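# Four arms lay a jointed cable runway on supports

## Task

Put the jointed cable runway down across its three supports so it sits between the lugs of each one, with one of its ends resting on the tallest support; then open the grippers and pull the arms away. It only counts if the runway stays in that position without any robot holding it.

## Robot and tools

Setup: four identical i2rt Big YAM arms, named arm1, arm2, arm3 and arm4. Each has six revolute joints, a two-finger gripper and a wrist camera. Two fixed room cameras, cam_high and cam_low, also watch the scene. With joints 1 and 6 at zero and the hand held level and pointing ahead, the wrist camera rides on top of the hand and looks toward the fingertips. Each hand can reach roughly 1.0 m from its joint-1 axis. Joints move at different speeds, so the path between two postures may bulge outward.

Frame: there is one shared world frame. Its origin is on the floor and +z is up. The "hand" is the point halfway between the fingertips. Its z axis runs along the fingers and its y axis is the direction the fingers open and close in. The robot feet have real poses that are never printed.

execute_actions: the argument "actions" is a list holding one action, or nothing at all. An empty list just reports state and images. An action is an object keyed by arm name ("arm1" to "arm4"). Each arm has its own entry holding "joints", which maps joint names to absolute target values, not offsets. The joint names and ranges are:
- joint1_rad: -2.879 to 2.879, tolerance ±0.045. Rotates the whole arm about its base; positive is counter-clockwise seen from above; zero points the way the base faces.
- joint2_rad: 0 to 3.141, ±0.14. Shoulder; zero has the upper arm lying roughly level and pointing back; larger values raise it and carry it forward.
- joint3_rad: 0 to 3.019, ±0.09. Elbow; zero folds the forearm against the upper arm; larger values open it.
- joint4_rad: -1.692 to 1.57, ±0.055. Hand pitch; positive tips the fingers up.
- joint5_rad: -1.57 to 1.57, ±0.03. Sideways hand swing; positive goes to the arm's right.
- joint6_rad: -2.094 to 2.094, ±0.035. Hand roll; positive is clockwise when viewed from behind the hand.
- gripper_m: 0 to 0.093 m, ±0.003. This is the fingertip gap. Each pad can squeeze with about 50 to 62 N, and some grippers manage less.
All the arms named in an action begin moving together, but they may finish at different times. If you leave out a joint or an arm, it can keep pushing toward its earlier target. An unknown key or an out-of-range number rejects the whole call, and then nothing moves. "cameras" is an optional list of camera names (the four wrist cameras, cam_high, cam_low, or "all"). If it is omitted, null or ["all"], every camera is returned. An empty list returns no images. The "pictures" line gives the order of the returned images.

wait: "seconds" from 0 to 10. Nothing new is commanded while it runs; it returns state and images, the same as an empty action.

zoom_image: "camera" is one camera name. "region" is [x0, y0, x1, y1] in pixels of that camera's most recent full image, with (0,0) at the top-left corner and at most 504 by 504 pixels. It returns a closer look at that region.

finished_scene: "scene" is the current scene number. This closes the scene for good and reports whether the goal was met, so call it only once the runway is resting unsupported by any arm.

Reading results: joint_positions gives the current angles. joint_status says how each commanded motion ended. "off_target" means the joint stopped short and may still be pushing. After "contact_stop" or "time_out" the joint holds where it stopped, but a timed-out joint can keep a target close by (within 0.375, 0.375, 0.113, 0.225, 0.075, 0.3 rad for joints 1 to 6) and keep pushing, moving on its own if the blockage goes away. To relieve it, send the joint its reported position. "joint command not followed", with a "cause:" line, means a self- or inter-arm collision check blocked that arm's joint targets. Its gripper command still runs, and the blocked joints show "not_followed". The arm may retry those targets on later actions. An empty call never shows this line. on_its_own lists joints you did not command this call; "held at" is the target being held, not the current angle. Joints holding weight sag slowly. Very small target changes may produce no motion.

Heat: holding loads or pushing warms the motors. A MOTOR HOT line appears at 85 °C. At 100 °C an OVER-TEMPERATURE FAULT drops that arm, including its gripper, until it cools. Its unfinished keys then read "limit_stop_at_motor_heat"; resend the targets afterward.

Cautions: the arms do not stop when they touch something and can press hard. A strong squeeze between two arms fails the run, and a heavy collision may too. The collision check can react late and does not cover fingers, gripper housings or wrist cameras. No state line reports robot-to-robot contact, so watch the images. Contact through a held object is fine. Do not drop, slam, knock or shove the runway or anything else off the work area or onto the floor. While you are thinking, the robots keep holding the last command. If a result reports a stop, any later execute_actions, wait or finished_scene calls in that same reply are skipped. Finish by opening the grippers and moving every arm clear of the runway.

Each tool is called after "Emit:" as name(argument=value, ...), one argument or row to a line, values as JSON.

## Session

Emit:
execute_actions(
  actions=[],
)

Scene clock: 0.00 s.
Motor temperatures (°C, as the motors report them): arm1=[22 20 24 22 24 24] | arm2=[25 25 26 24 22 22] | arm3=[22 23 23 22 23 23] | arm4=[24 24 21 23 22 24]
arm1.joint_positions: joint1_rad=-0.180 joint2_rad=+0.454 joint3_rad=+1.409 joint4_rad=-1.469 joint5_rad=+0.200 joint6_rad=-0.165 gripper_m=+0.095
arm1.joint_status: not commanded
arm1.hand: x=-0.9978 y=-0.2552 z=+1.4445 quat_wxyz=(-0.489, -0.028, -0.857, +0.161) (m; scene frame)
arm2.joint_positions: joint1_rad=-0.178 joint2_rad=+0.509 joint3_rad=+1.405 joint4_rad=-1.499 joint5_rad=+0.095 joint6_rad=+0.221 gripper_m=+0.094
arm2.joint_status: not commanded
arm2.hand: x=-0.1840 y=-0.5117 z=+1.4182 quat_wxyz=(-0.364, +0.442, -0.767, -0.289) (m; scene frame)
arm3.joint_positions: joint1_rad=-0.367 joint2_rad=+0.567 joint3_rad=+1.427 joint4_rad=-1.292 joint5_rad=-0.155 joint6_rad=-0.447 gripper_m=+0.094
arm3.joint_status: not commanded
arm3.hand: x=+0.2099 y=-0.4592 z=+1.4141 quat_wxyz=(-0.453, +0.684, -0.490, -0.293) (m; scene frame)
arm4.joint_positions: joint1_rad=+0.017 joint2_rad=+0.570 joint3_rad=+1.419 joint4_rad=-1.386 joint5_rad=-0.195 joint6_rad=+0.509 gripper_m=+0.094
arm4.joint_status: not commanded
arm4.hand: x=+0.9194 y=-0.1788 z=+1.4158 quat_wxyz=(-0.228, -0.860, +0.134, +0.437) (m; scene frame)
pictures: arm1_cam_wrist, arm2_cam_wrist, arm3_cam_wrist, arm4_cam_wrist, cam_high, cam_low
Images, in order (width x height): arm1_cam_wrist 616x616, arm2_cam_wrist 616x616, arm3_cam_wrist 616x616, arm4_cam_wrist 616x616, cam_high 896x504, cam_low 896x504.

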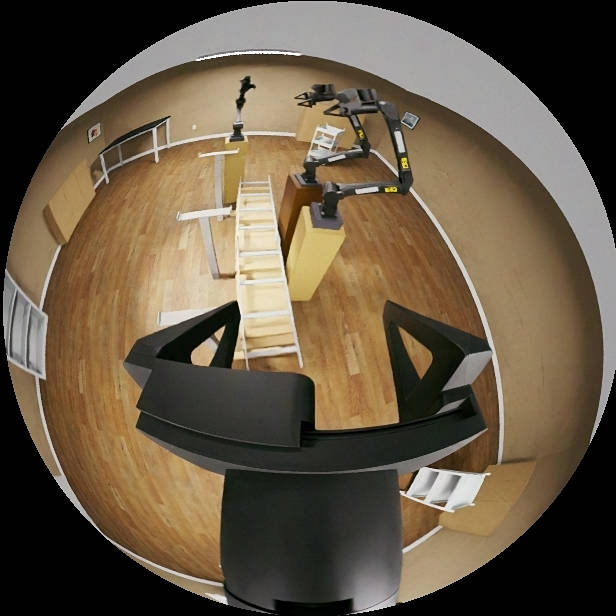

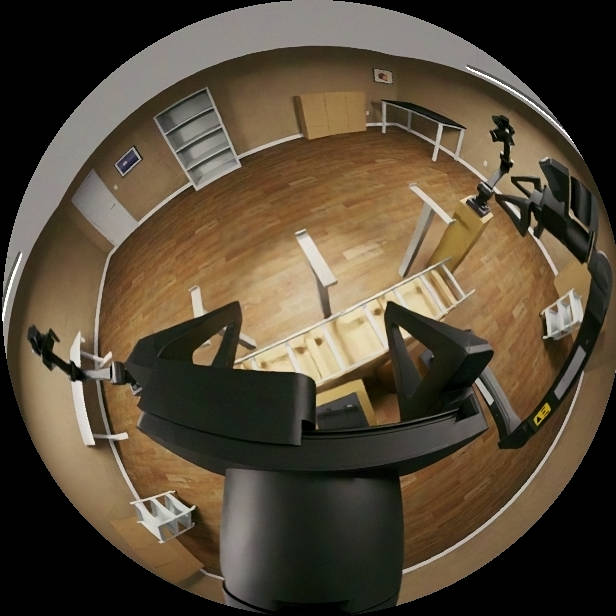

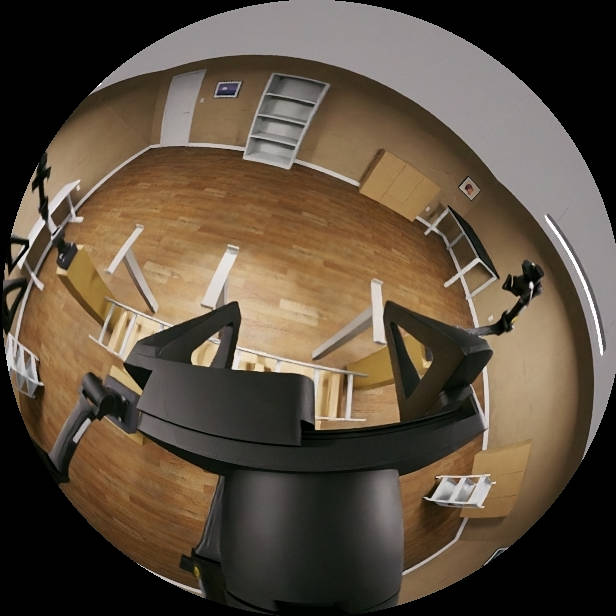

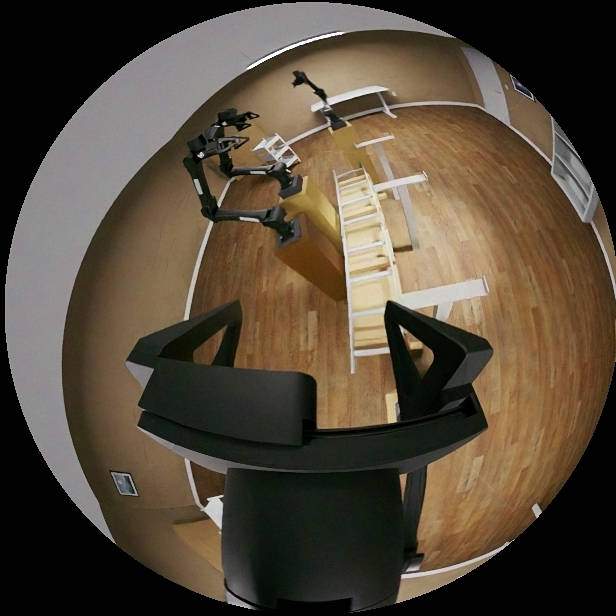

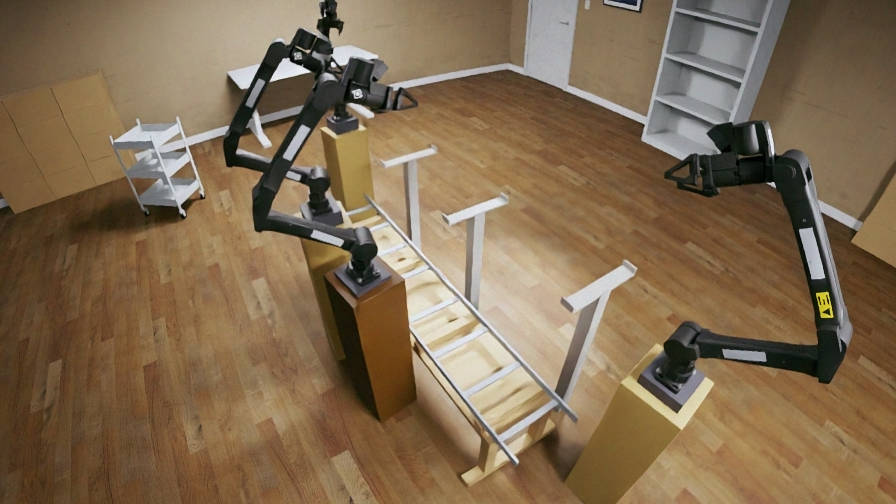

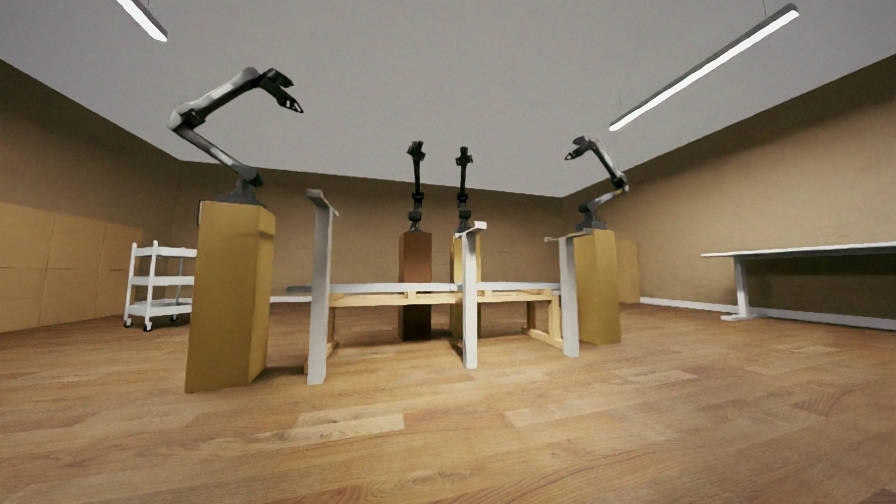

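Emit:
execute_actions(
  actions=[
    {"arm1":{"joints":{"joint1_rad":0,"joint2_rad":1.2,"joint3_rad":1.2,"joint4_rad":-1.5,"joint5_rad":0,"joint6_rad":0}},"arm2":{"joints":{"joint1_rad":0,"joint2_rad":1.2,"joint3_rad":1.2,"joint4_rad":-1.5,"joint5_rad":0,"joint6_rad":0}},"arm3":{"joints":{"joint1_rad":0,"joint2_rad":1.2,"joint3_rad":1.2,"joint4_rad":-1.5,"joint5_rad":0,"joint6_rad":0}},"arm4":{"joints":{"joint1_rad":0,"joint2_rad":1.2,"joint3_rad":1.2,"joint4_rad":-1.5,"joint5_rad":0,"joint6_rad":0}}},
  ],
  cameras=[],
)

Emit:
execute_actions(
  actions=[
    {"arm1":{"joints":{"joint1_rad":-0.5}},"arm2":{"joints":{"joint4_rad":-0.5}},"arm3":{"joints":{"joint3_rad":0.7}},"arm4":{"joints":{"joint1_rad":0.5}}},
  ],
)

Scene clock: 9.50 s.
Motor temperatures (°C, as the motors report them): arm1=[22 21 25 23 24 24] | arm2=[25 25 28 24 22 22] | arm3=[22 23 25 22 23 23] | arm4=[24 24 23 23 22 24]
arm1.joint_positions: joint1_rad=-0.006 joint2_rad=+1.201 joint3_rad=+1.184 joint4_rad=-1.493 joint5_rad=+0.003 joint6_rad=-0.009 gripper_m=+0.095
arm1.joint_status: all done
arm1.hand: x=-0.7881 y=-0.1890 z=+1.1522 quat_wxyz=(-0.036, +0.032, -0.999, +0.007) (m; scene frame)
arm2.joint_positions: joint1_rad=-0.006 joint2_rad=+1.204 joint3_rad=+1.196 joint4_rad=-1.499 joint5_rad=+0.003 joint6_rad=+0.014 gripper_m=+0.094
arm2.joint_status: all done
arm2.hand: x=-0.2104 y=-0.3227 z=+1.1434 quat_wxyz=(-0.024, +0.671, -0.741, -0.017) (m; scene frame)
arm3.joint_positions: joint1_rad=-0.002 joint2_rad=+1.212 joint3_rad=+1.192 joint4_rad=-1.491 joint5_rad=-0.003 joint6_rad=-0.011 gripper_m=+0.094
arm3.joint_status: all done
arm3.hand: x=+0.1391 y=-0.3255 z=+1.0906 quat_wxyz=(-0.017, +0.760, -0.649, -0.022) (m; scene frame)
arm4.joint_positions: joint1_rad=+0.010 joint2_rad=+1.208 joint3_rad=+1.178 joint4_rad=-1.486 joint5_rad=-0.002 joint6_rad=+0.014 gripper_m=+0.094
arm4.joint_status: all done
arm4.hand: x=+0.7762 y=-0.1591 z=+1.1105 quat_wxyz=(-0.005, -0.999, -0.037, +0.019) (m; scene frame)
pictures: none
No camera images: the call's "cameras" was empty. Leave "cameras" out to get every camera's image.

Scene clock: 11.03 s.
Motor temperatures (°C, as the motors report them): arm1=[22 21 26 23 24 24] | arm2=[25 25 28 24 22 22] | arm3=[22 23 25 22 23 23] | arm4=[24 24 23 23 22 24]
arm1.joint_positions: joint1_rad=-0.499 joint2_rad=+1.201 joint3_rad=+1.184 joint4_rad=-1.493 joint5_rad=+0.001 joint6_rad=-0.008 gripper_m=+0.095
arm1.joint_status: all done
arm1.hand: x=-0.8204 y=-0.3539 z=+1.1536 quat_wxyz=(-0.036, -0.213, -0.976, +0.012) (m; scene frame)
arm2.joint_positions: joint1_rad=-0.006 joint2_rad=+1.204 joint3_rad=+1.196 joint4_rad=-0.521 joint5_rad=+0.003 joint6_rad=+0.014 gripper_m=+0.094
arm2.joint_status: all done
arm2.hand: x=-0.1940 y=-0.1259 z=+1.2634 quat_wxyz=(-0.365, +0.583, -0.644, -0.335) (m; scene frame)
arm3.joint_positions: joint1_rad=-0.002 joint2_rad=+1.202 joint3_rad=+0.701 joint4_rad=-1.492 joint5_rad=-0.003 joint6_rad=-0.011 gripper_m=+0.094
arm3.joint_status: all done
arm3.hand: x=+0.1633 y=-0.4906 z=+0.9363 quat_wxyz=(+0.141, +0.743, -0.635, +0.158) (m; scene frame)
arm4.joint_positions: joint1_rad=+0.499 joint2_rad=+1.208 joint3_rad=+1.178 joint4_rad=-1.486 joint5_rad=+0.000 joint6_rad=+0.012 gripper_m=+0.094
arm4.joint_status: all done
arm4.hand: x=+0.8307 y=-0.3172 z=+1.1122 quat_wxyz=(-0.013, -0.960, -0.279, +0.019) (m; scene frame)
pictures: arm1_cam_wrist, arm2_cam_wrist, arm3_cam_wrist, arm4_cam_wrist, cam_high, cam_low
Images, in order (width x height): arm1_cam_wrist 616x616, arm2_cam_wrist 616x616, arm3_cam_wrist 616x616, arm4_cam_wrist 616x616, cam_high 896x504, cam_low 896x504.

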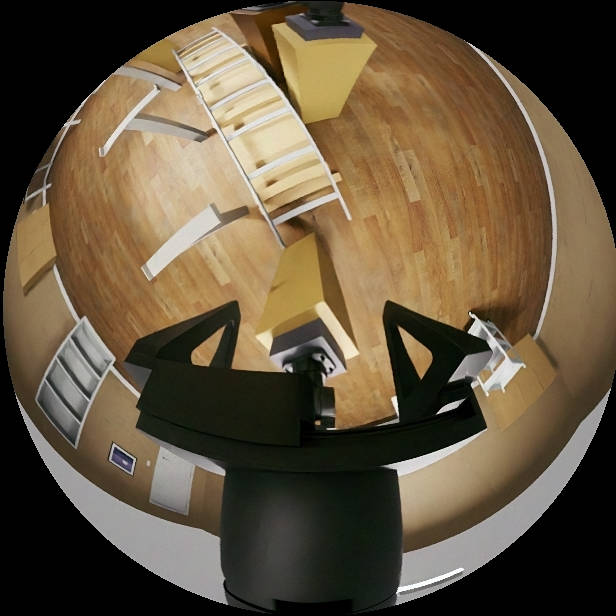

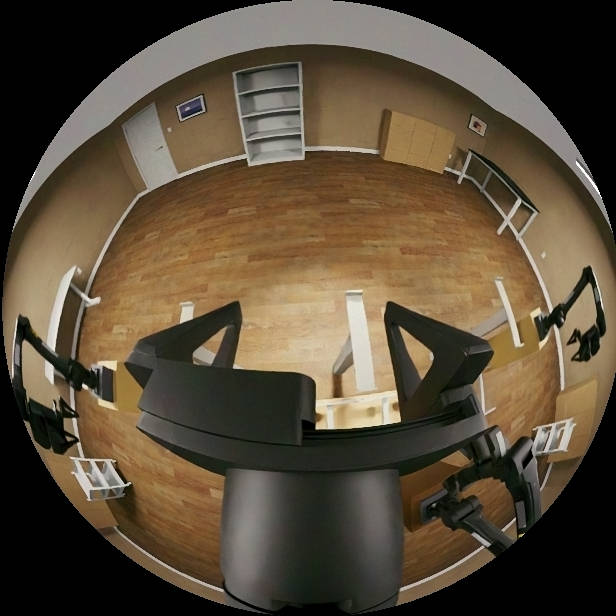

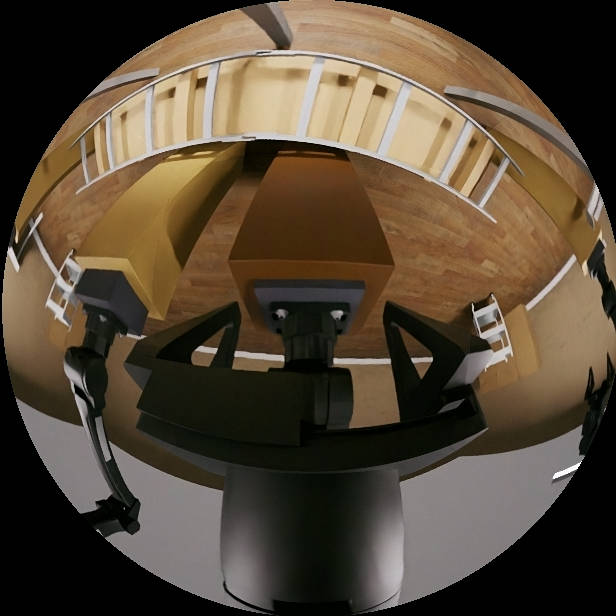

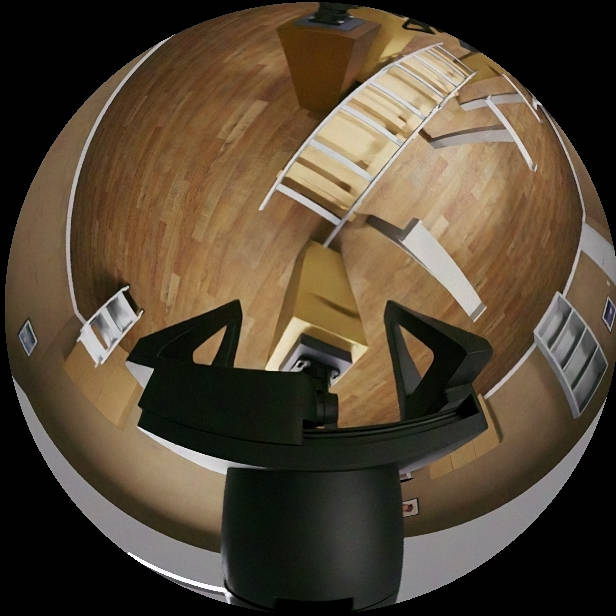

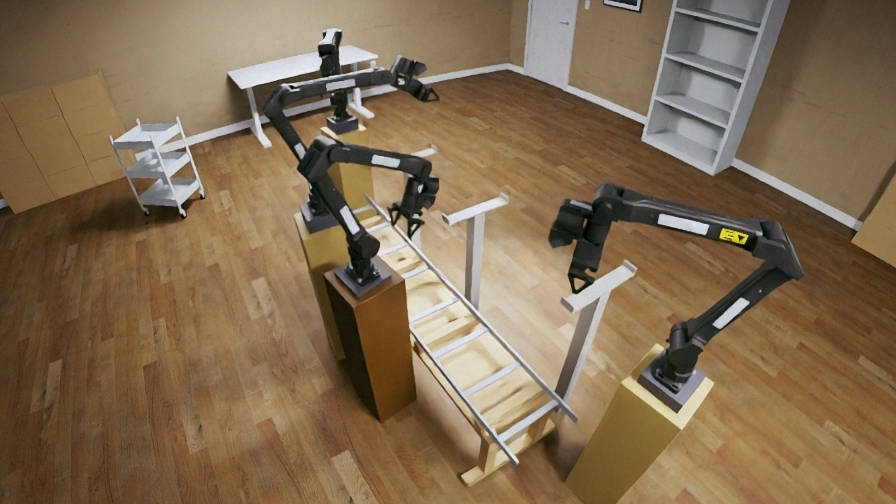

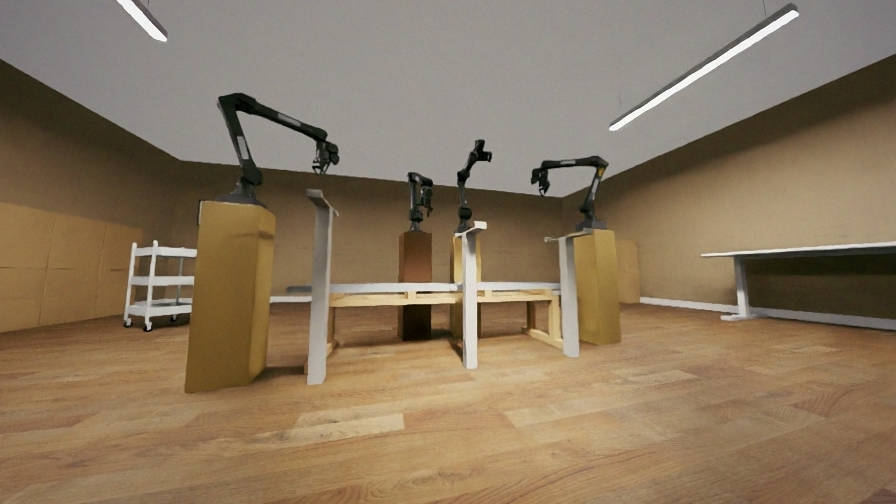

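Emit:
execute_actions(
  actions=[
    {"arm1":{"joints":{"joint1_rad":-0.15,"joint2_rad":2.1,"joint3_rad":0.85,"joint4_rad":-0.32,"joint6_rad":1.45}},"arm2":{"joints":{"joint1_rad":0.08,"joint2_rad":1.99,"joint3_rad":0.54,"joint4_rad":-0.12,"joint6_rad":1.57}},"arm3":{"joints":{"joint1_rad":-0.14,"joint2_rad":1.99,"joint3_rad":0.54,"joint4_rad":-0.12,"joint6_rad":-1.57}},"arm4":{"joints":{"joint1_rad":0.25,"joint2_rad":2.1,"joint3_rad":0.85,"joint4_rad":-0.32,"joint6_rad":-1.25}}},
  ],
)

Scene clock: 31.80 s.
Motor temperatures (°C, as the motors report them): arm1=[22 21 28 22 24 24] | arm2=[25 25 31 24 22 22] | arm3=[22 23 25 22 23 23] | arm4=[24 25 25 23 22 24]
arm1.joint_positions: joint1_rad=-0.143 joint2_rad=+2.100 joint3_rad=+0.842 joint4_rad=-0.329 joint5_rad=+0.001 joint6_rad=+1.441 gripper_m=+0.095
arm1.joint_status: all done
arm1.hand: x=-0.7441 y=-0.2439 z=+0.7107 quat_wxyz=(-0.002, -0.690, -0.724, +0.006) (m; scene frame)
arm2.joint_positions: joint1_rad=+0.085 joint2_rad=+1.985 joint3_rad=+0.530 joint4_rad=-0.133 joint5_rad=+0.001 joint6_rad=+1.555 gripper_m=+0.094
arm2.joint_status: all done
arm2.hand: x=-0.2399 y=-0.3947 z=+0.7085 quat_wxyz=(-0.003, +0.010, -1.000, +0.012) (m; scene frame)
arm3.joint_positions: joint1_rad=-0.137 joint2_rad=+1.995 joint3_rad=+0.542 joint4_rad=-0.132 joint5_rad=-0.002 joint6_rad=-1.559 gripper_m=+0.094
arm3.joint_status: all done
arm3.hand: x=+0.1870 y=-0.3917 z=+0.6577 quat_wxyz=(+0.009, +1.000, +0.000, -0.001) (m; scene frame)
arm4.joint_positions: joint1_rad=+0.243 joint2_rad=+2.095 joint3_rad=+0.841 joint4_rad=-0.336 joint5_rad=+0.000 joint6_rad=-1.237 gripper_m=+0.094
arm4.joint_status: all done
arm4.hand: x=+0.7631 y=-0.2517 z=+0.6744 quat_wxyz=(-0.012, -0.712, -0.702, -0.013) (m; scene frame)
pictures: arm1_cam_wrist, arm2_cam_wrist, arm3_cam_wrist, arm4_cam_wrist, cam_high, cam_low
Images, in order (width x height): arm1_cam_wrist 616x616, arm2_cam_wrist 616x616, arm3_cam_wrist 616x616, arm4_cam_wrist 616x616, cam_high 896x504, cam_low 896x504.

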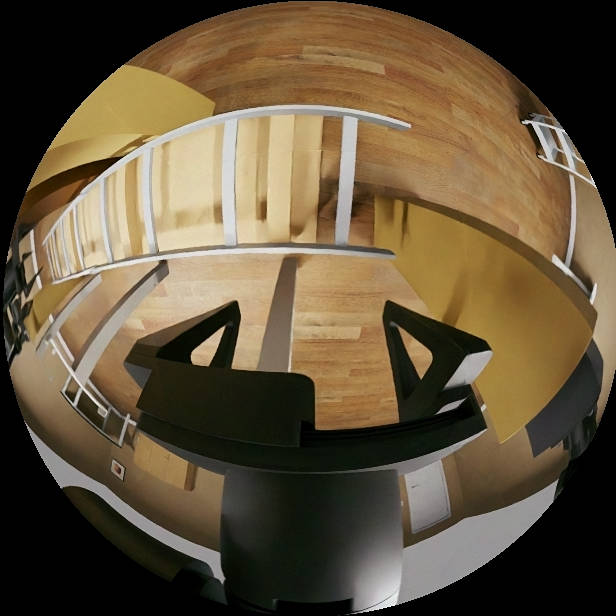

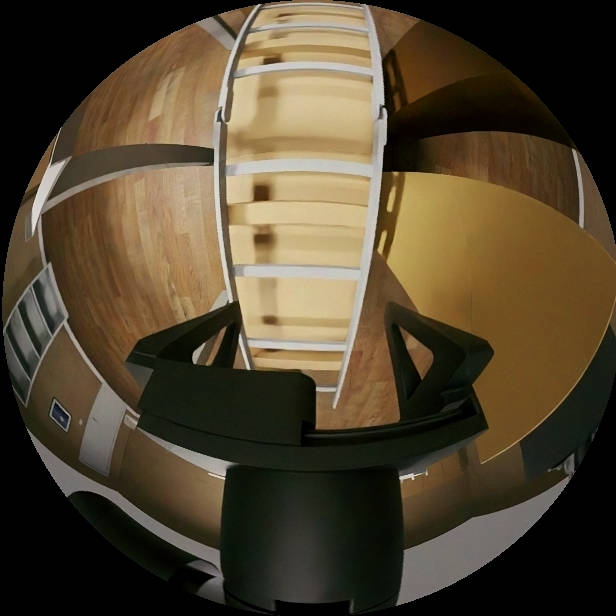

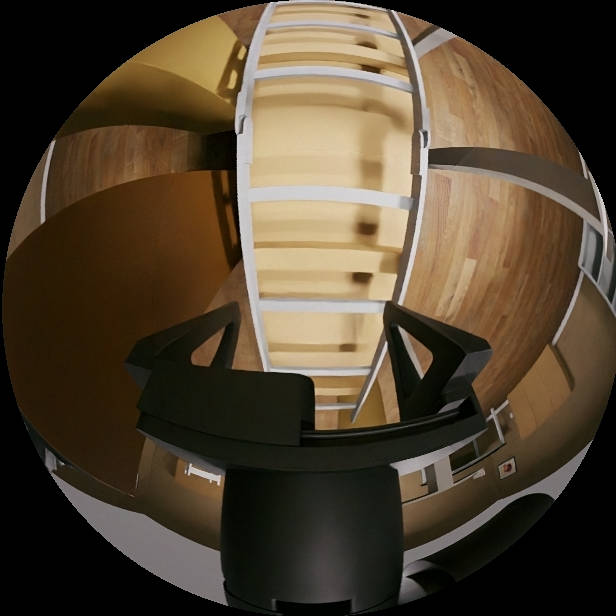

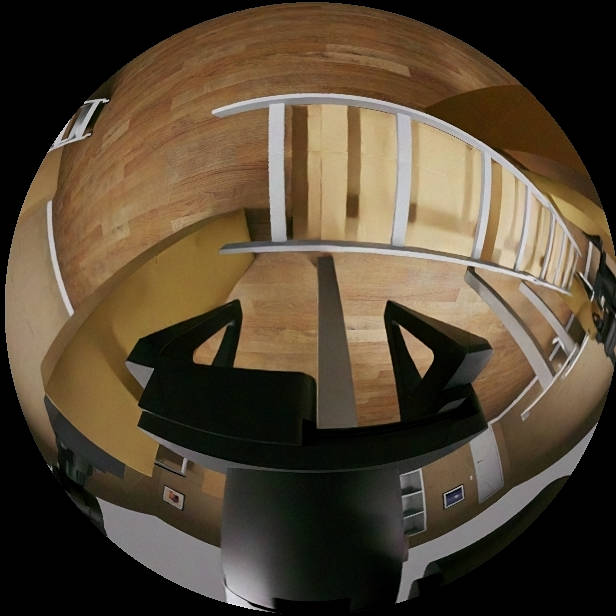

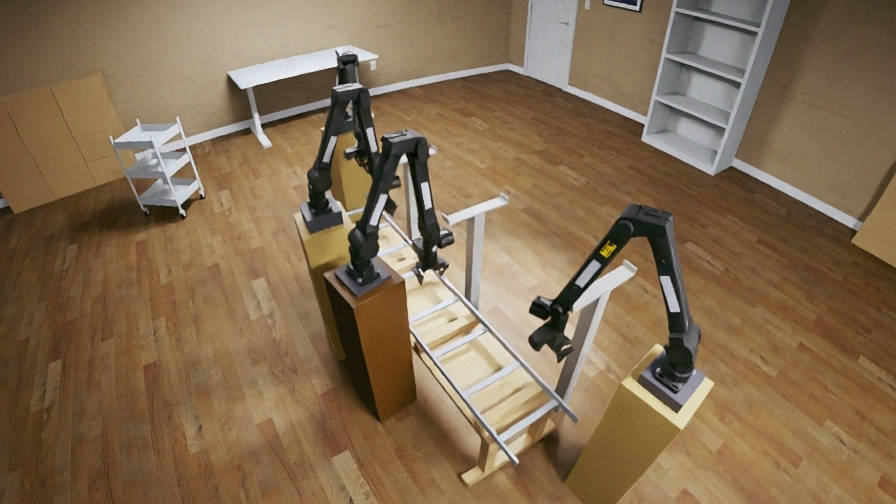

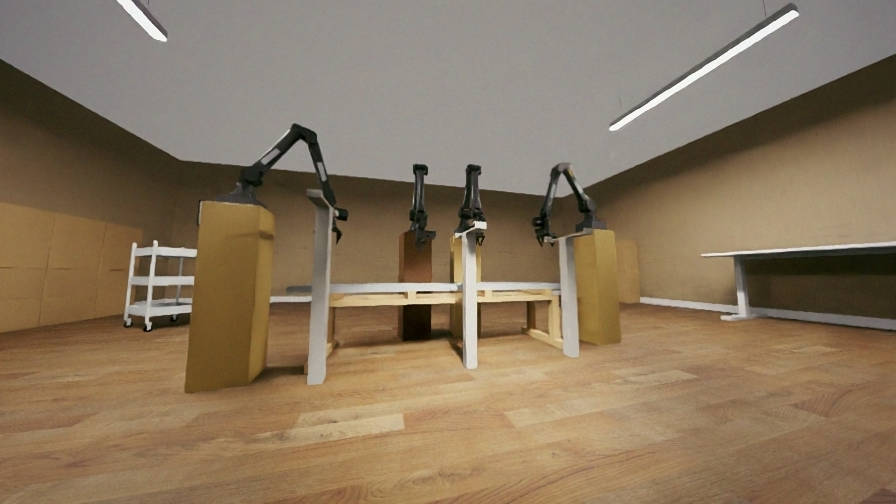

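Emit:
execute_actions(
  actions=[
    {"arm1":{"joints":{"joint1_rad":-0.565,"joint2_rad":2.64,"joint3_rad":1.1,"joint4_rad":-0.03,"joint6_rad":1.07}},"arm2":{"joints":{"joint2_rad":2.64,"joint3_rad":0.835,"joint4_rad":0.24,"joint6_rad":0}},"arm3":{"joints":{"joint2_rad":2.49,"joint3_rad":0.74,"joint4_rad":0.18,"joint6_rad":0}},"arm4":{"joints":{"joint1_rad":0.656,"joint2_rad":2.54,"joint3_rad":1.07,"joint4_rad":-0.1,"joint6_rad":-0.84}}},
  ],
)

Scene clock: 46.17 s.
Motor temperatures (°C, as the motors report them): arm1=[22 22 27 22 24 24] | arm2=[25 26 28 24 22 22] | arm3=[22 24 24 22 23 23] | arm4=[24 25 23 23 22 24]
arm1.joint_positions: joint1_rad=-0.569 joint2_rad=+2.660 joint3_rad=+1.097 joint4_rad=-0.034 joint5_rad=+0.001 joint6_rad=+1.079 gripper_m=+0.095
arm1.joint_status: all done
arm1.hand: x=-0.7894 y=-0.4020 z=+0.5159 quat_wxyz=(+0.005, -0.712, -0.702, +0.004) (m; scene frame)
arm2.joint_positions: joint1_rad=+0.085 joint2_rad=+2.653 joint3_rad=+0.831 joint4_rad=+0.229 joint5_rad=+0.001 joint6_rad=+0.015 gripper_m=+0.094
arm2.joint_status: all done
arm2.hand: x=-0.2391 y=-0.3852 z=+0.5161 quat_wxyz=(+0.008, +0.703, -0.711, +0.012) (m; scene frame)
arm3.joint_positions: joint1_rad=-0.137 joint2_rad=+2.507 joint3_rad=+0.737 joint4_rad=+0.169 joint5_rad=-0.002 joint6_rad=-0.011 gripper_m=+0.094
arm3.joint_status: all done
arm3.hand: x=+0.1870 y=-0.3896 z=+0.5153 quat_wxyz=(+0.013, +0.715, -0.699, +0.012) (m; scene frame)
arm4.joint_positions: joint1_rad=+0.659 joint2_rad=+2.557 joint3_rad=+1.063 joint4_rad=-0.105 joint5_rad=-0.001 joint6_rad=-0.853 gripper_m=+0.094
arm4.joint_status: all done
arm4.hand: x=+0.8362 y=-0.3986 z=+0.5170 quat_wxyz=(-0.009, -0.700, -0.714, -0.018) (m; scene frame)
pictures: arm1_cam_wrist, arm2_cam_wrist, arm3_cam_wrist, arm4_cam_wrist, cam_high, cam_low
Images, in order (width x height): arm1_cam_wrist 616x616, arm2_cam_wrist 616x616, arm3_cam_wrist 616x616, arm4_cam_wrist 616x616, cam_high 896x504, cam_low 896x504.

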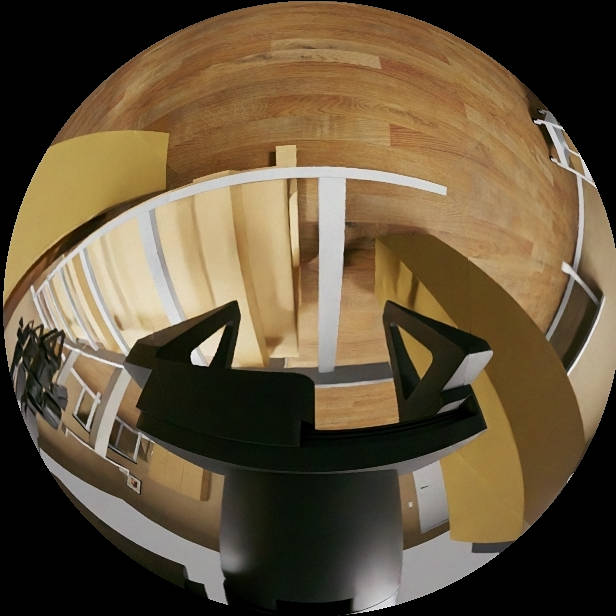

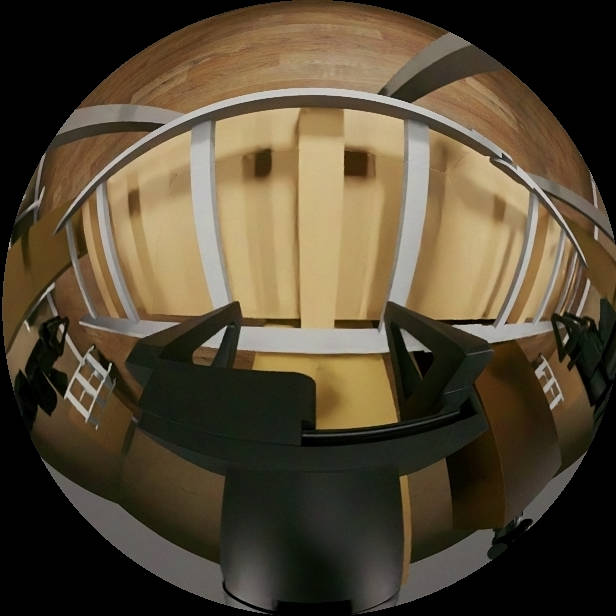

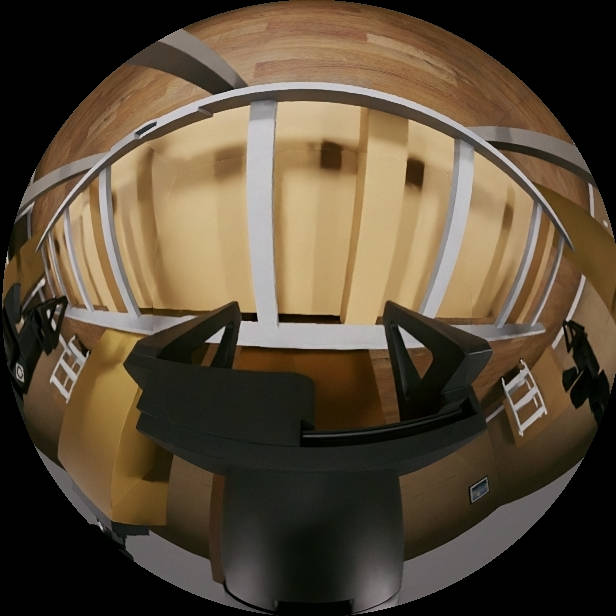

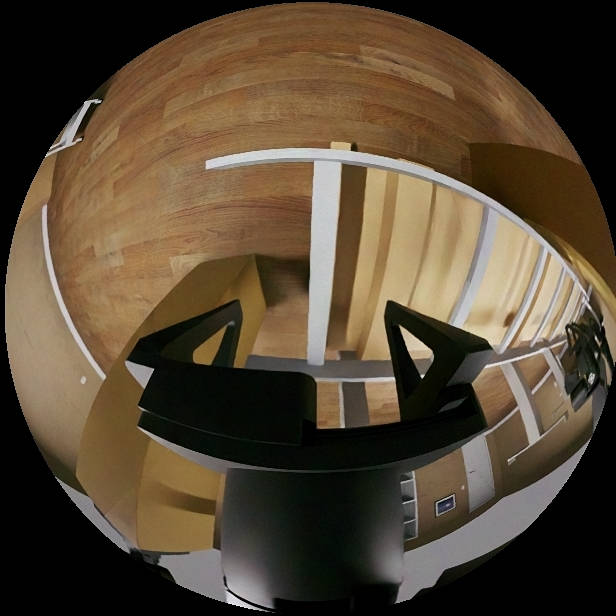

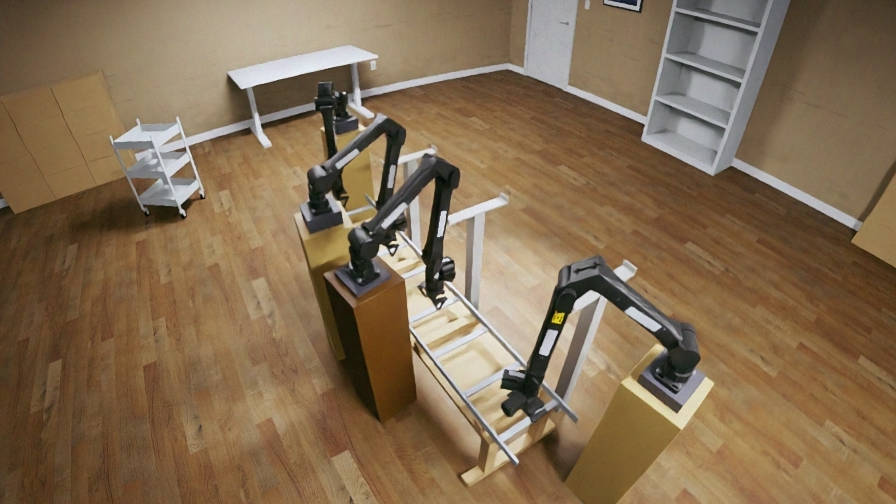

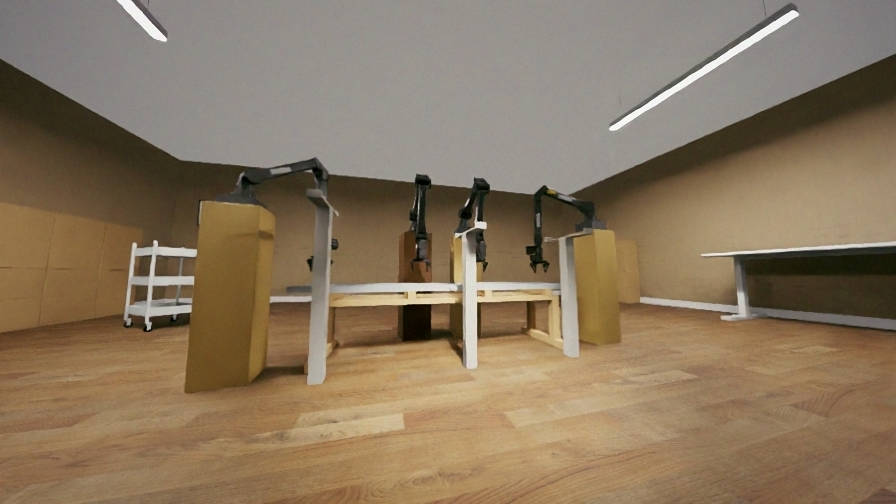

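Emit:
execute_actions(
  actions=[
    {"arm2":{"joints":{"joint1_rad":0.445,"joint6_rad":0.36}},"arm3":{"joints":{"joint1_rad":-0.69,"joint6_rad":-0.55,"joint3_rad":0.85,"joint4_rad":0.1}}},
  ],
  cameras=[],
)

Emit:
execute_actions(
  actions=[
    {"arm1":{"joints":{"joint1_rad":-0.575,"joint2_rad":2.95,"joint3_rad":1.325,"joint4_rad":0.065}},"arm2":{"joints":{"joint2_rad":2.95,"joint3_rad":1.15,"joint4_rad":0.24}},"arm3":{"joints":{"joint2_rad":2.8,"joint3_rad":1.09,"joint4_rad":0.15}},"arm4":{"joints":{"joint1_rad":0.645,"joint2_rad":2.845,"joint3_rad":1.33,"joint4_rad":-0.045}}},
  ],
)

Scene clock: 57.57 s.
Motor temperatures (°C, as the motors report them): arm1=[22 23 26 22 24 24] | arm2=[25 26 28 24 22 22] | arm3=[22 24 24 22 23 23] | arm4=[24 26 23 23 22 24]
arm1.joint_positions: joint1_rad=-0.569 joint2_rad=+2.660 joint3_rad=+1.097 joint4_rad=-0.034 joint5_rad=+0.001 joint6_rad=+1.079 gripper_m=+0.095
arm1.joint_status: not commanded
arm1.hand: x=-0.7894 y=-0.4020 z=+0.5159 quat_wxyz=(+0.005, -0.712, -0.702, +0.004) (m; scene frame)
arm2.joint_positions: joint1_rad=+0.453 joint2_rad=+2.653 joint3_rad=+0.831 joint4_rad=+0.229 joint5_rad=+0.001 joint6_rad=+0.346 gripper_m=+0.094
arm2.joint_status: all done
arm2.hand: x=-0.3426 y=-0.4047 z=+0.5158 quat_wxyz=(+0.005, +0.717, -0.697, +0.014) (m; scene frame)
arm3.joint_positions: joint1_rad=-0.695 joint2_rad=+2.499 joint3_rad=+0.855 joint4_rad=+0.110 joint5_rad=-0.001 joint6_rad=-0.539 gripper_m=+0.094
arm3.joint_status: all done
arm3.hand: x=+0.3708 y=-0.3774 z=+0.5116 quat_wxyz=(-0.016, +0.704, -0.710, -0.003) (m; scene frame)
arm4.joint_positions: joint1_rad=+0.659 joint2_rad=+2.557 joint3_rad=+1.063 joint4_rad=-0.105 joint5_rad=-0.001 joint6_rad=-0.853 gripper_m=+0.094
arm4.joint_status: not commanded
arm4.hand: x=+0.8362 y=-0.3986 z=+0.5170 quat_wxyz=(-0.009, -0.700, -0.714, -0.018) (m; scene frame)
pictures: none
No camera images: the call's "cameras" was empty. Leave "cameras" out to get every camera's image.

Scene clock: 58.77 s.
Motor temperatures (°C, as the motors report them): arm1=[22 23 26 22 24 24] | arm2=[25 26 28 24 22 22] | arm3=[22 25 24 22 23 23] | arm4=[24 26 23 23 22 24]
arm1.joint_positions: joint1_rad=-0.569 joint2_rad=+2.943 joint3_rad=+1.320 joint4_rad=+0.062 joint5_rad=+0.003 joint6_rad=+1.076 gripper_m=+0.095
arm1.joint_status: all done
arm1.hand: x=-0.7855 y=-0.4055 z=+0.4094 quat_wxyz=(-0.013, -0.712, -0.702, +0.000) (m; scene frame)
arm2.joint_positions: joint1_rad=+0.453 joint2_rad=+2.959 joint3_rad=+1.144 joint4_rad=+0.233 joint5_rad=+0.001 joint6_rad=+0.346 gripper_m=+0.094
arm2.joint_status: all done
arm2.hand: x=-0.3508 y=-0.3831 z=+0.3991 quat_wxyz=(+0.003, +0.717, -0.697, +0.009) (m; scene frame)
arm3.joint_positions: joint1_rad=-0.695 joint2_rad=+2.819 joint3_rad=+1.087 joint4_rad=+0.145 joint5_rad=-0.001 joint6_rad=-0.540 gripper_m=+0.094
arm3.joint_status: all done
arm3.hand: x=+0.3657 y=-0.3862 z=+0.3985 quat_wxyz=(+0.010, +0.704, -0.710, +0.003) (m; scene frame)
arm4.joint_positions: joint1_rad=+0.655 joint2_rad=+2.856 joint3_rad=+1.325 joint4_rad=-0.052 joint5_rad=-0.001 joint6_rad=-0.852 gripper_m=+0.094
arm4.joint_status: all done
arm4.hand: x=+0.8232 y=-0.4108 z=+0.4049 quat_wxyz=(-0.009, -0.702, -0.712, -0.010) (m; scene frame)
pictures: arm1_cam_wrist, arm2_cam_wrist, arm3_cam_wrist, arm4_cam_wrist, cam_high, cam_low
Images, in order (width x height): arm1_cam_wrist 616x616, arm2_cam_wrist 616x616, arm3_cam_wrist 616x616, arm4_cam_wrist 616x616, cam_high 896x504, cam_low 896x504.

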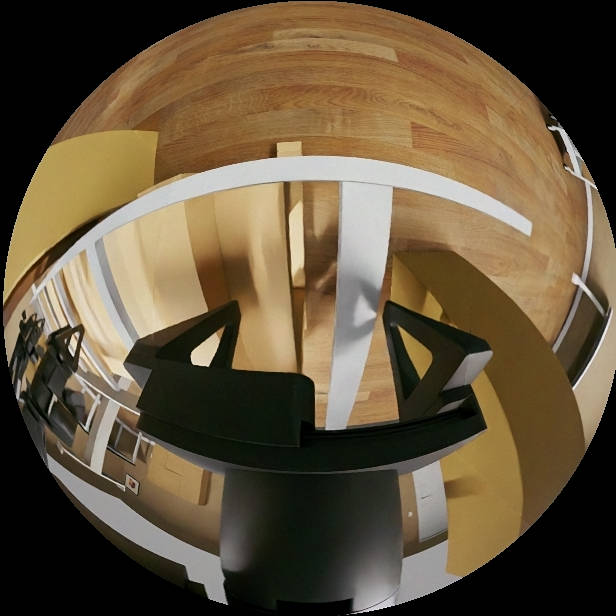

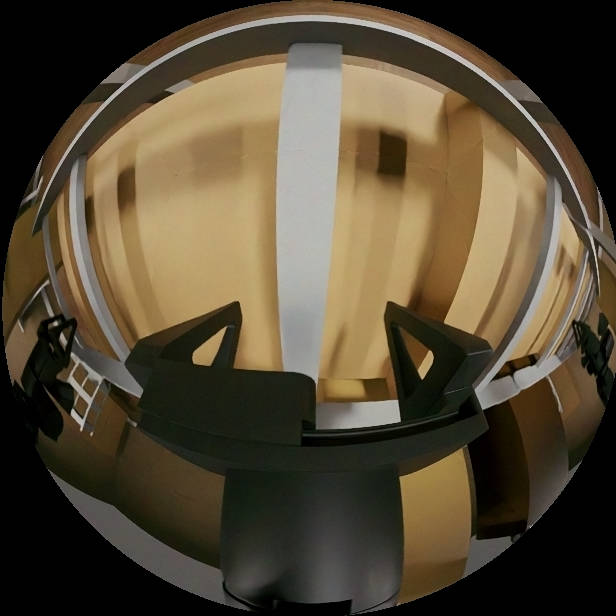

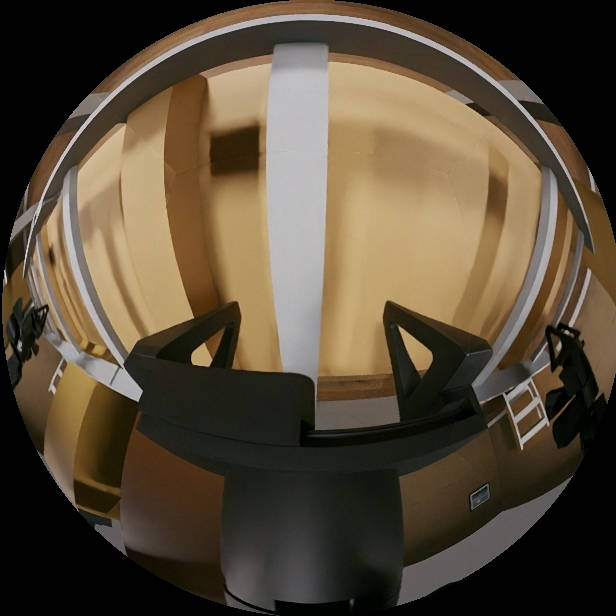

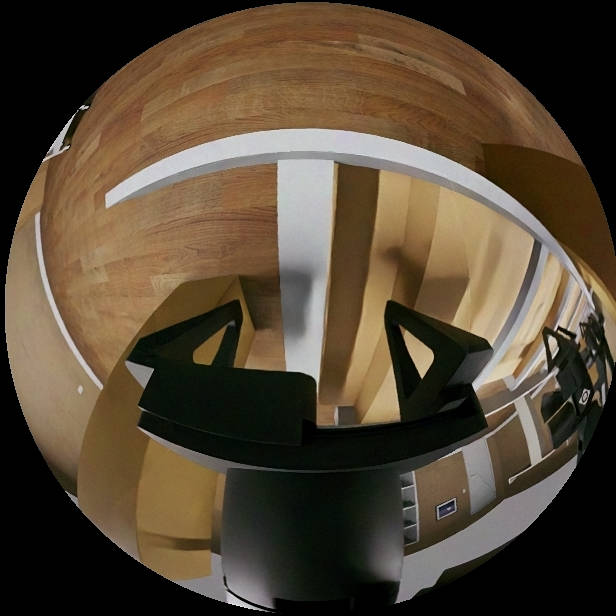

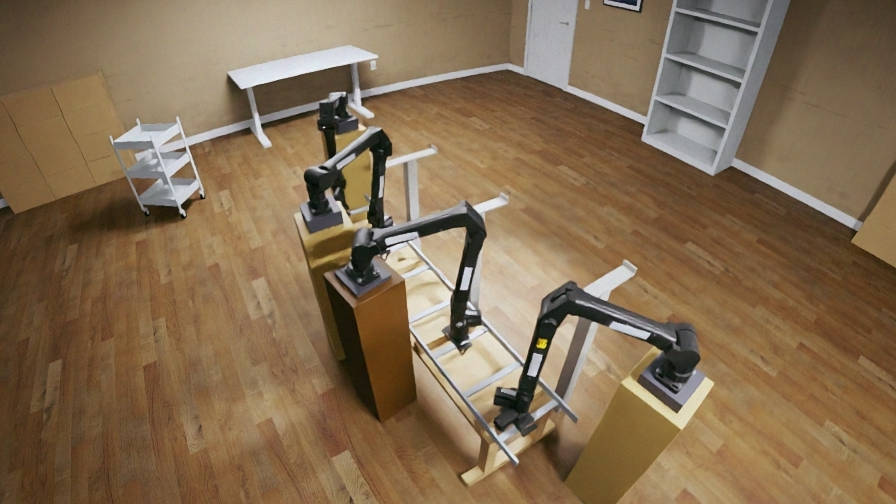

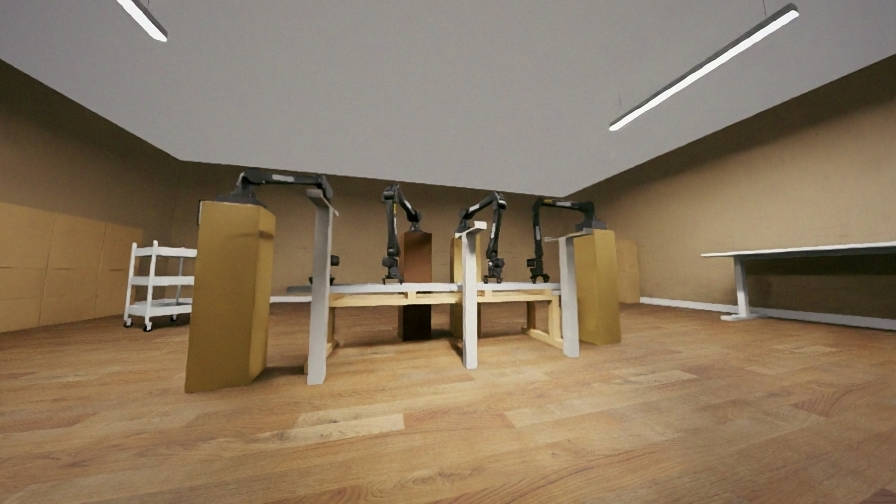

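Emit:
execute_actions(
  actions=[
    {"arm1":{"joints":{"joint2_rad":3.05,"joint3_rad":1.36,"joint4_rad":0.12}},"arm2":{"joints":{"joint2_rad":3.04,"joint3_rad":1.24}},"arm3":{"joints":{"joint2_rad":2.9,"joint3_rad":1.18}},"arm4":{"joints":{"joint2_rad":2.95,"joint3_rad":1.42}}},
  ],
  cameras=[],
)

Emit:
execute_actions(
  actions=[
    {"arm1":{"joints":{"gripper_m":0}},"arm2":{"joints":{"gripper_m":0}},"arm3":{"joints":{"gripper_m":0}},"arm4":{"joints":{"gripper_m":0}}},
  ],
  cameras=["arm1_cam_wrist","arm3_cam_wrist"],
)

Scene clock: 65.30 s.
Motor temperatures (°C, as the motors report them): arm1=[22 23 25 22 24 24] | arm2=[25 27 27 24 22 22] | arm3=[22 25 24 22 23 23] | arm4=[24 26 22 23 22 24]
arm1.joint_positions: joint1_rad=-0.569 joint2_rad=+3.056 joint3_rad=+1.358 joint4_rad=+0.112 joint5_rad=+0.003 joint6_rad=+1.076 gripper_m=+0.095
arm1.joint_status: all done
arm1.hand: x=-0.8169 y=-0.3882 z=+0.3678 quat_wxyz=(-0.001, -0.712, -0.702, +0.004) (m; scene frame)
arm2.joint_positions: joint1_rad=+0.453 joint2_rad=+3.036 joint3_rad=+1.239 joint4_rad=+0.233 joint5_rad=+0.001 joint6_rad=+0.346 gripper_m=+0.094
arm2.joint_status: all done
arm2.hand: x=-0.3546 y=-0.3733 z=+0.3680 quat_wxyz=(-0.001, +0.717, -0.697, +0.000) (m; scene frame)
arm3.joint_positions: joint1_rad=-0.695 joint2_rad=+2.907 joint3_rad=+1.180 joint4_rad=+0.145 joint5_rad=-0.001 joint6_rad=-0.540 gripper_m=+0.094
arm3.joint_status: all done
arm3.hand: x=+0.3689 y=-0.3810 z=+0.3643 quat_wxyz=(+0.007, +0.704, -0.710, +0.003) (m; scene frame)
arm4.joint_positions: joint1_rad=+0.655 joint2_rad=+2.941 joint3_rad=+1.421 joint4_rad=-0.052 joint5_rad=-0.001 joint6_rad=-0.852 gripper_m=+0.094
arm4.joint_status: all done
arm4.hand: x=+0.8170 y=-0.4170 z=+0.3725 quat_wxyz=(-0.008, -0.702, -0.712, -0.005) (m; scene frame)
pictures: none
No camera images: the call's "cameras" was empty. Leave "cameras" out to get every camera's image.

Scene clock: 66.03 s.
Motor temperatures (°C, as the motors report them): arm1=[22 23 25 22 24 24] | arm2=[25 27 27 24 22 22] | arm3=[22 25 24 22 23 23] | arm4=[24 26 22 23 22 24]
arm1.joint_positions: joint1_rad=-0.569 joint2_rad=+3.056 joint3_rad=+1.361 joint4_rad=+0.115 joint5_rad=-0.001 joint6_rad=+1.062 gripper_m=+0.023
arm1.joint_status: gripper_m off_target (ended at +0.023, target +0.000)
arm1.hand: x=-0.8144 y=-0.3887 z=+0.3677 quat_wxyz=(-0.003, -0.707, -0.707, +0.001) (m; scene frame)
arm2.joint_positions: joint1_rad=+0.455 joint2_rad=+3.036 joint3_rad=+1.241 joint4_rad=+0.235 joint5_rad=-0.013 joint6_rad=+0.383 gripper_m=+0.023
arm2.joint_status: gripper_m off_target (ended at +0.023, target +0.000)
arm2.hand: x=-0.3578 y=-0.3734 z=+0.3677 quat_wxyz=(+0.005, +0.704, -0.710, -0.004) (m; scene frame)
arm3.joint_positions: joint1_rad=-0.679 joint2_rad=+2.910 joint3_rad=+1.175 joint4_rad=+0.144 joint5_rad=-0.020 joint6_rad=-0.517 gripper_m=+0.022
arm3.joint_status: gripper_m off_target (ended at +0.022, target +0.000)
arm3.hand: x=+0.3587 y=-0.3807 z=+0.3638 quat_wxyz=(+0.014, +0.702, -0.712, -0.005) (m; scene frame)
arm4.joint_positions: joint1_rad=+0.665 joint2_rad=+2.942 joint3_rad=+1.407 joint4_rad=-0.055 joint5_rad=-0.018 joint6_rad=-0.822 gripper_m=+0.023
arm4.joint_status: gripper_m off_target (ended at +0.023, target +0.000)
arm4.hand: x=+0.8290 y=-0.4156 z=+0.3721 quat_wxyz=(-0.017, -0.709, -0.705, -0.013) (m; scene frame)
pictures: arm1_cam_wrist, arm3_cam_wrist
Images, in order (width x height): arm1_cam_wrist 616x616, arm3_cam_wrist 616x616.

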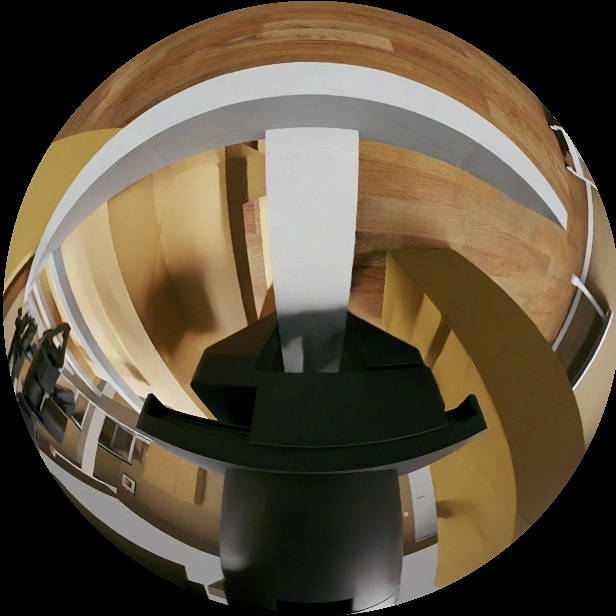

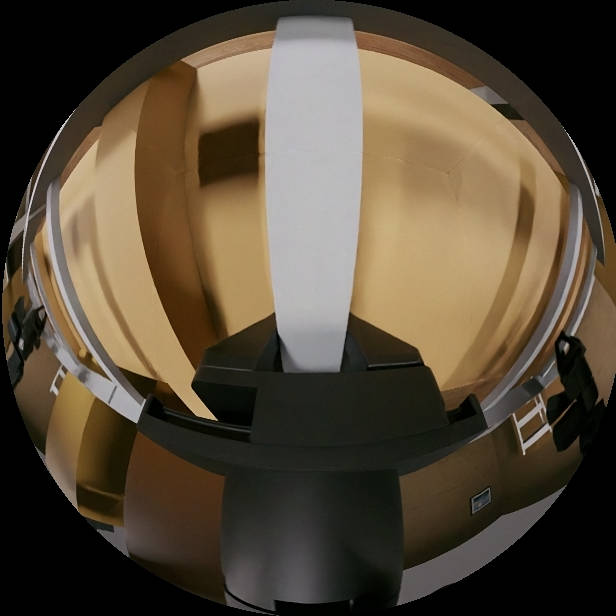

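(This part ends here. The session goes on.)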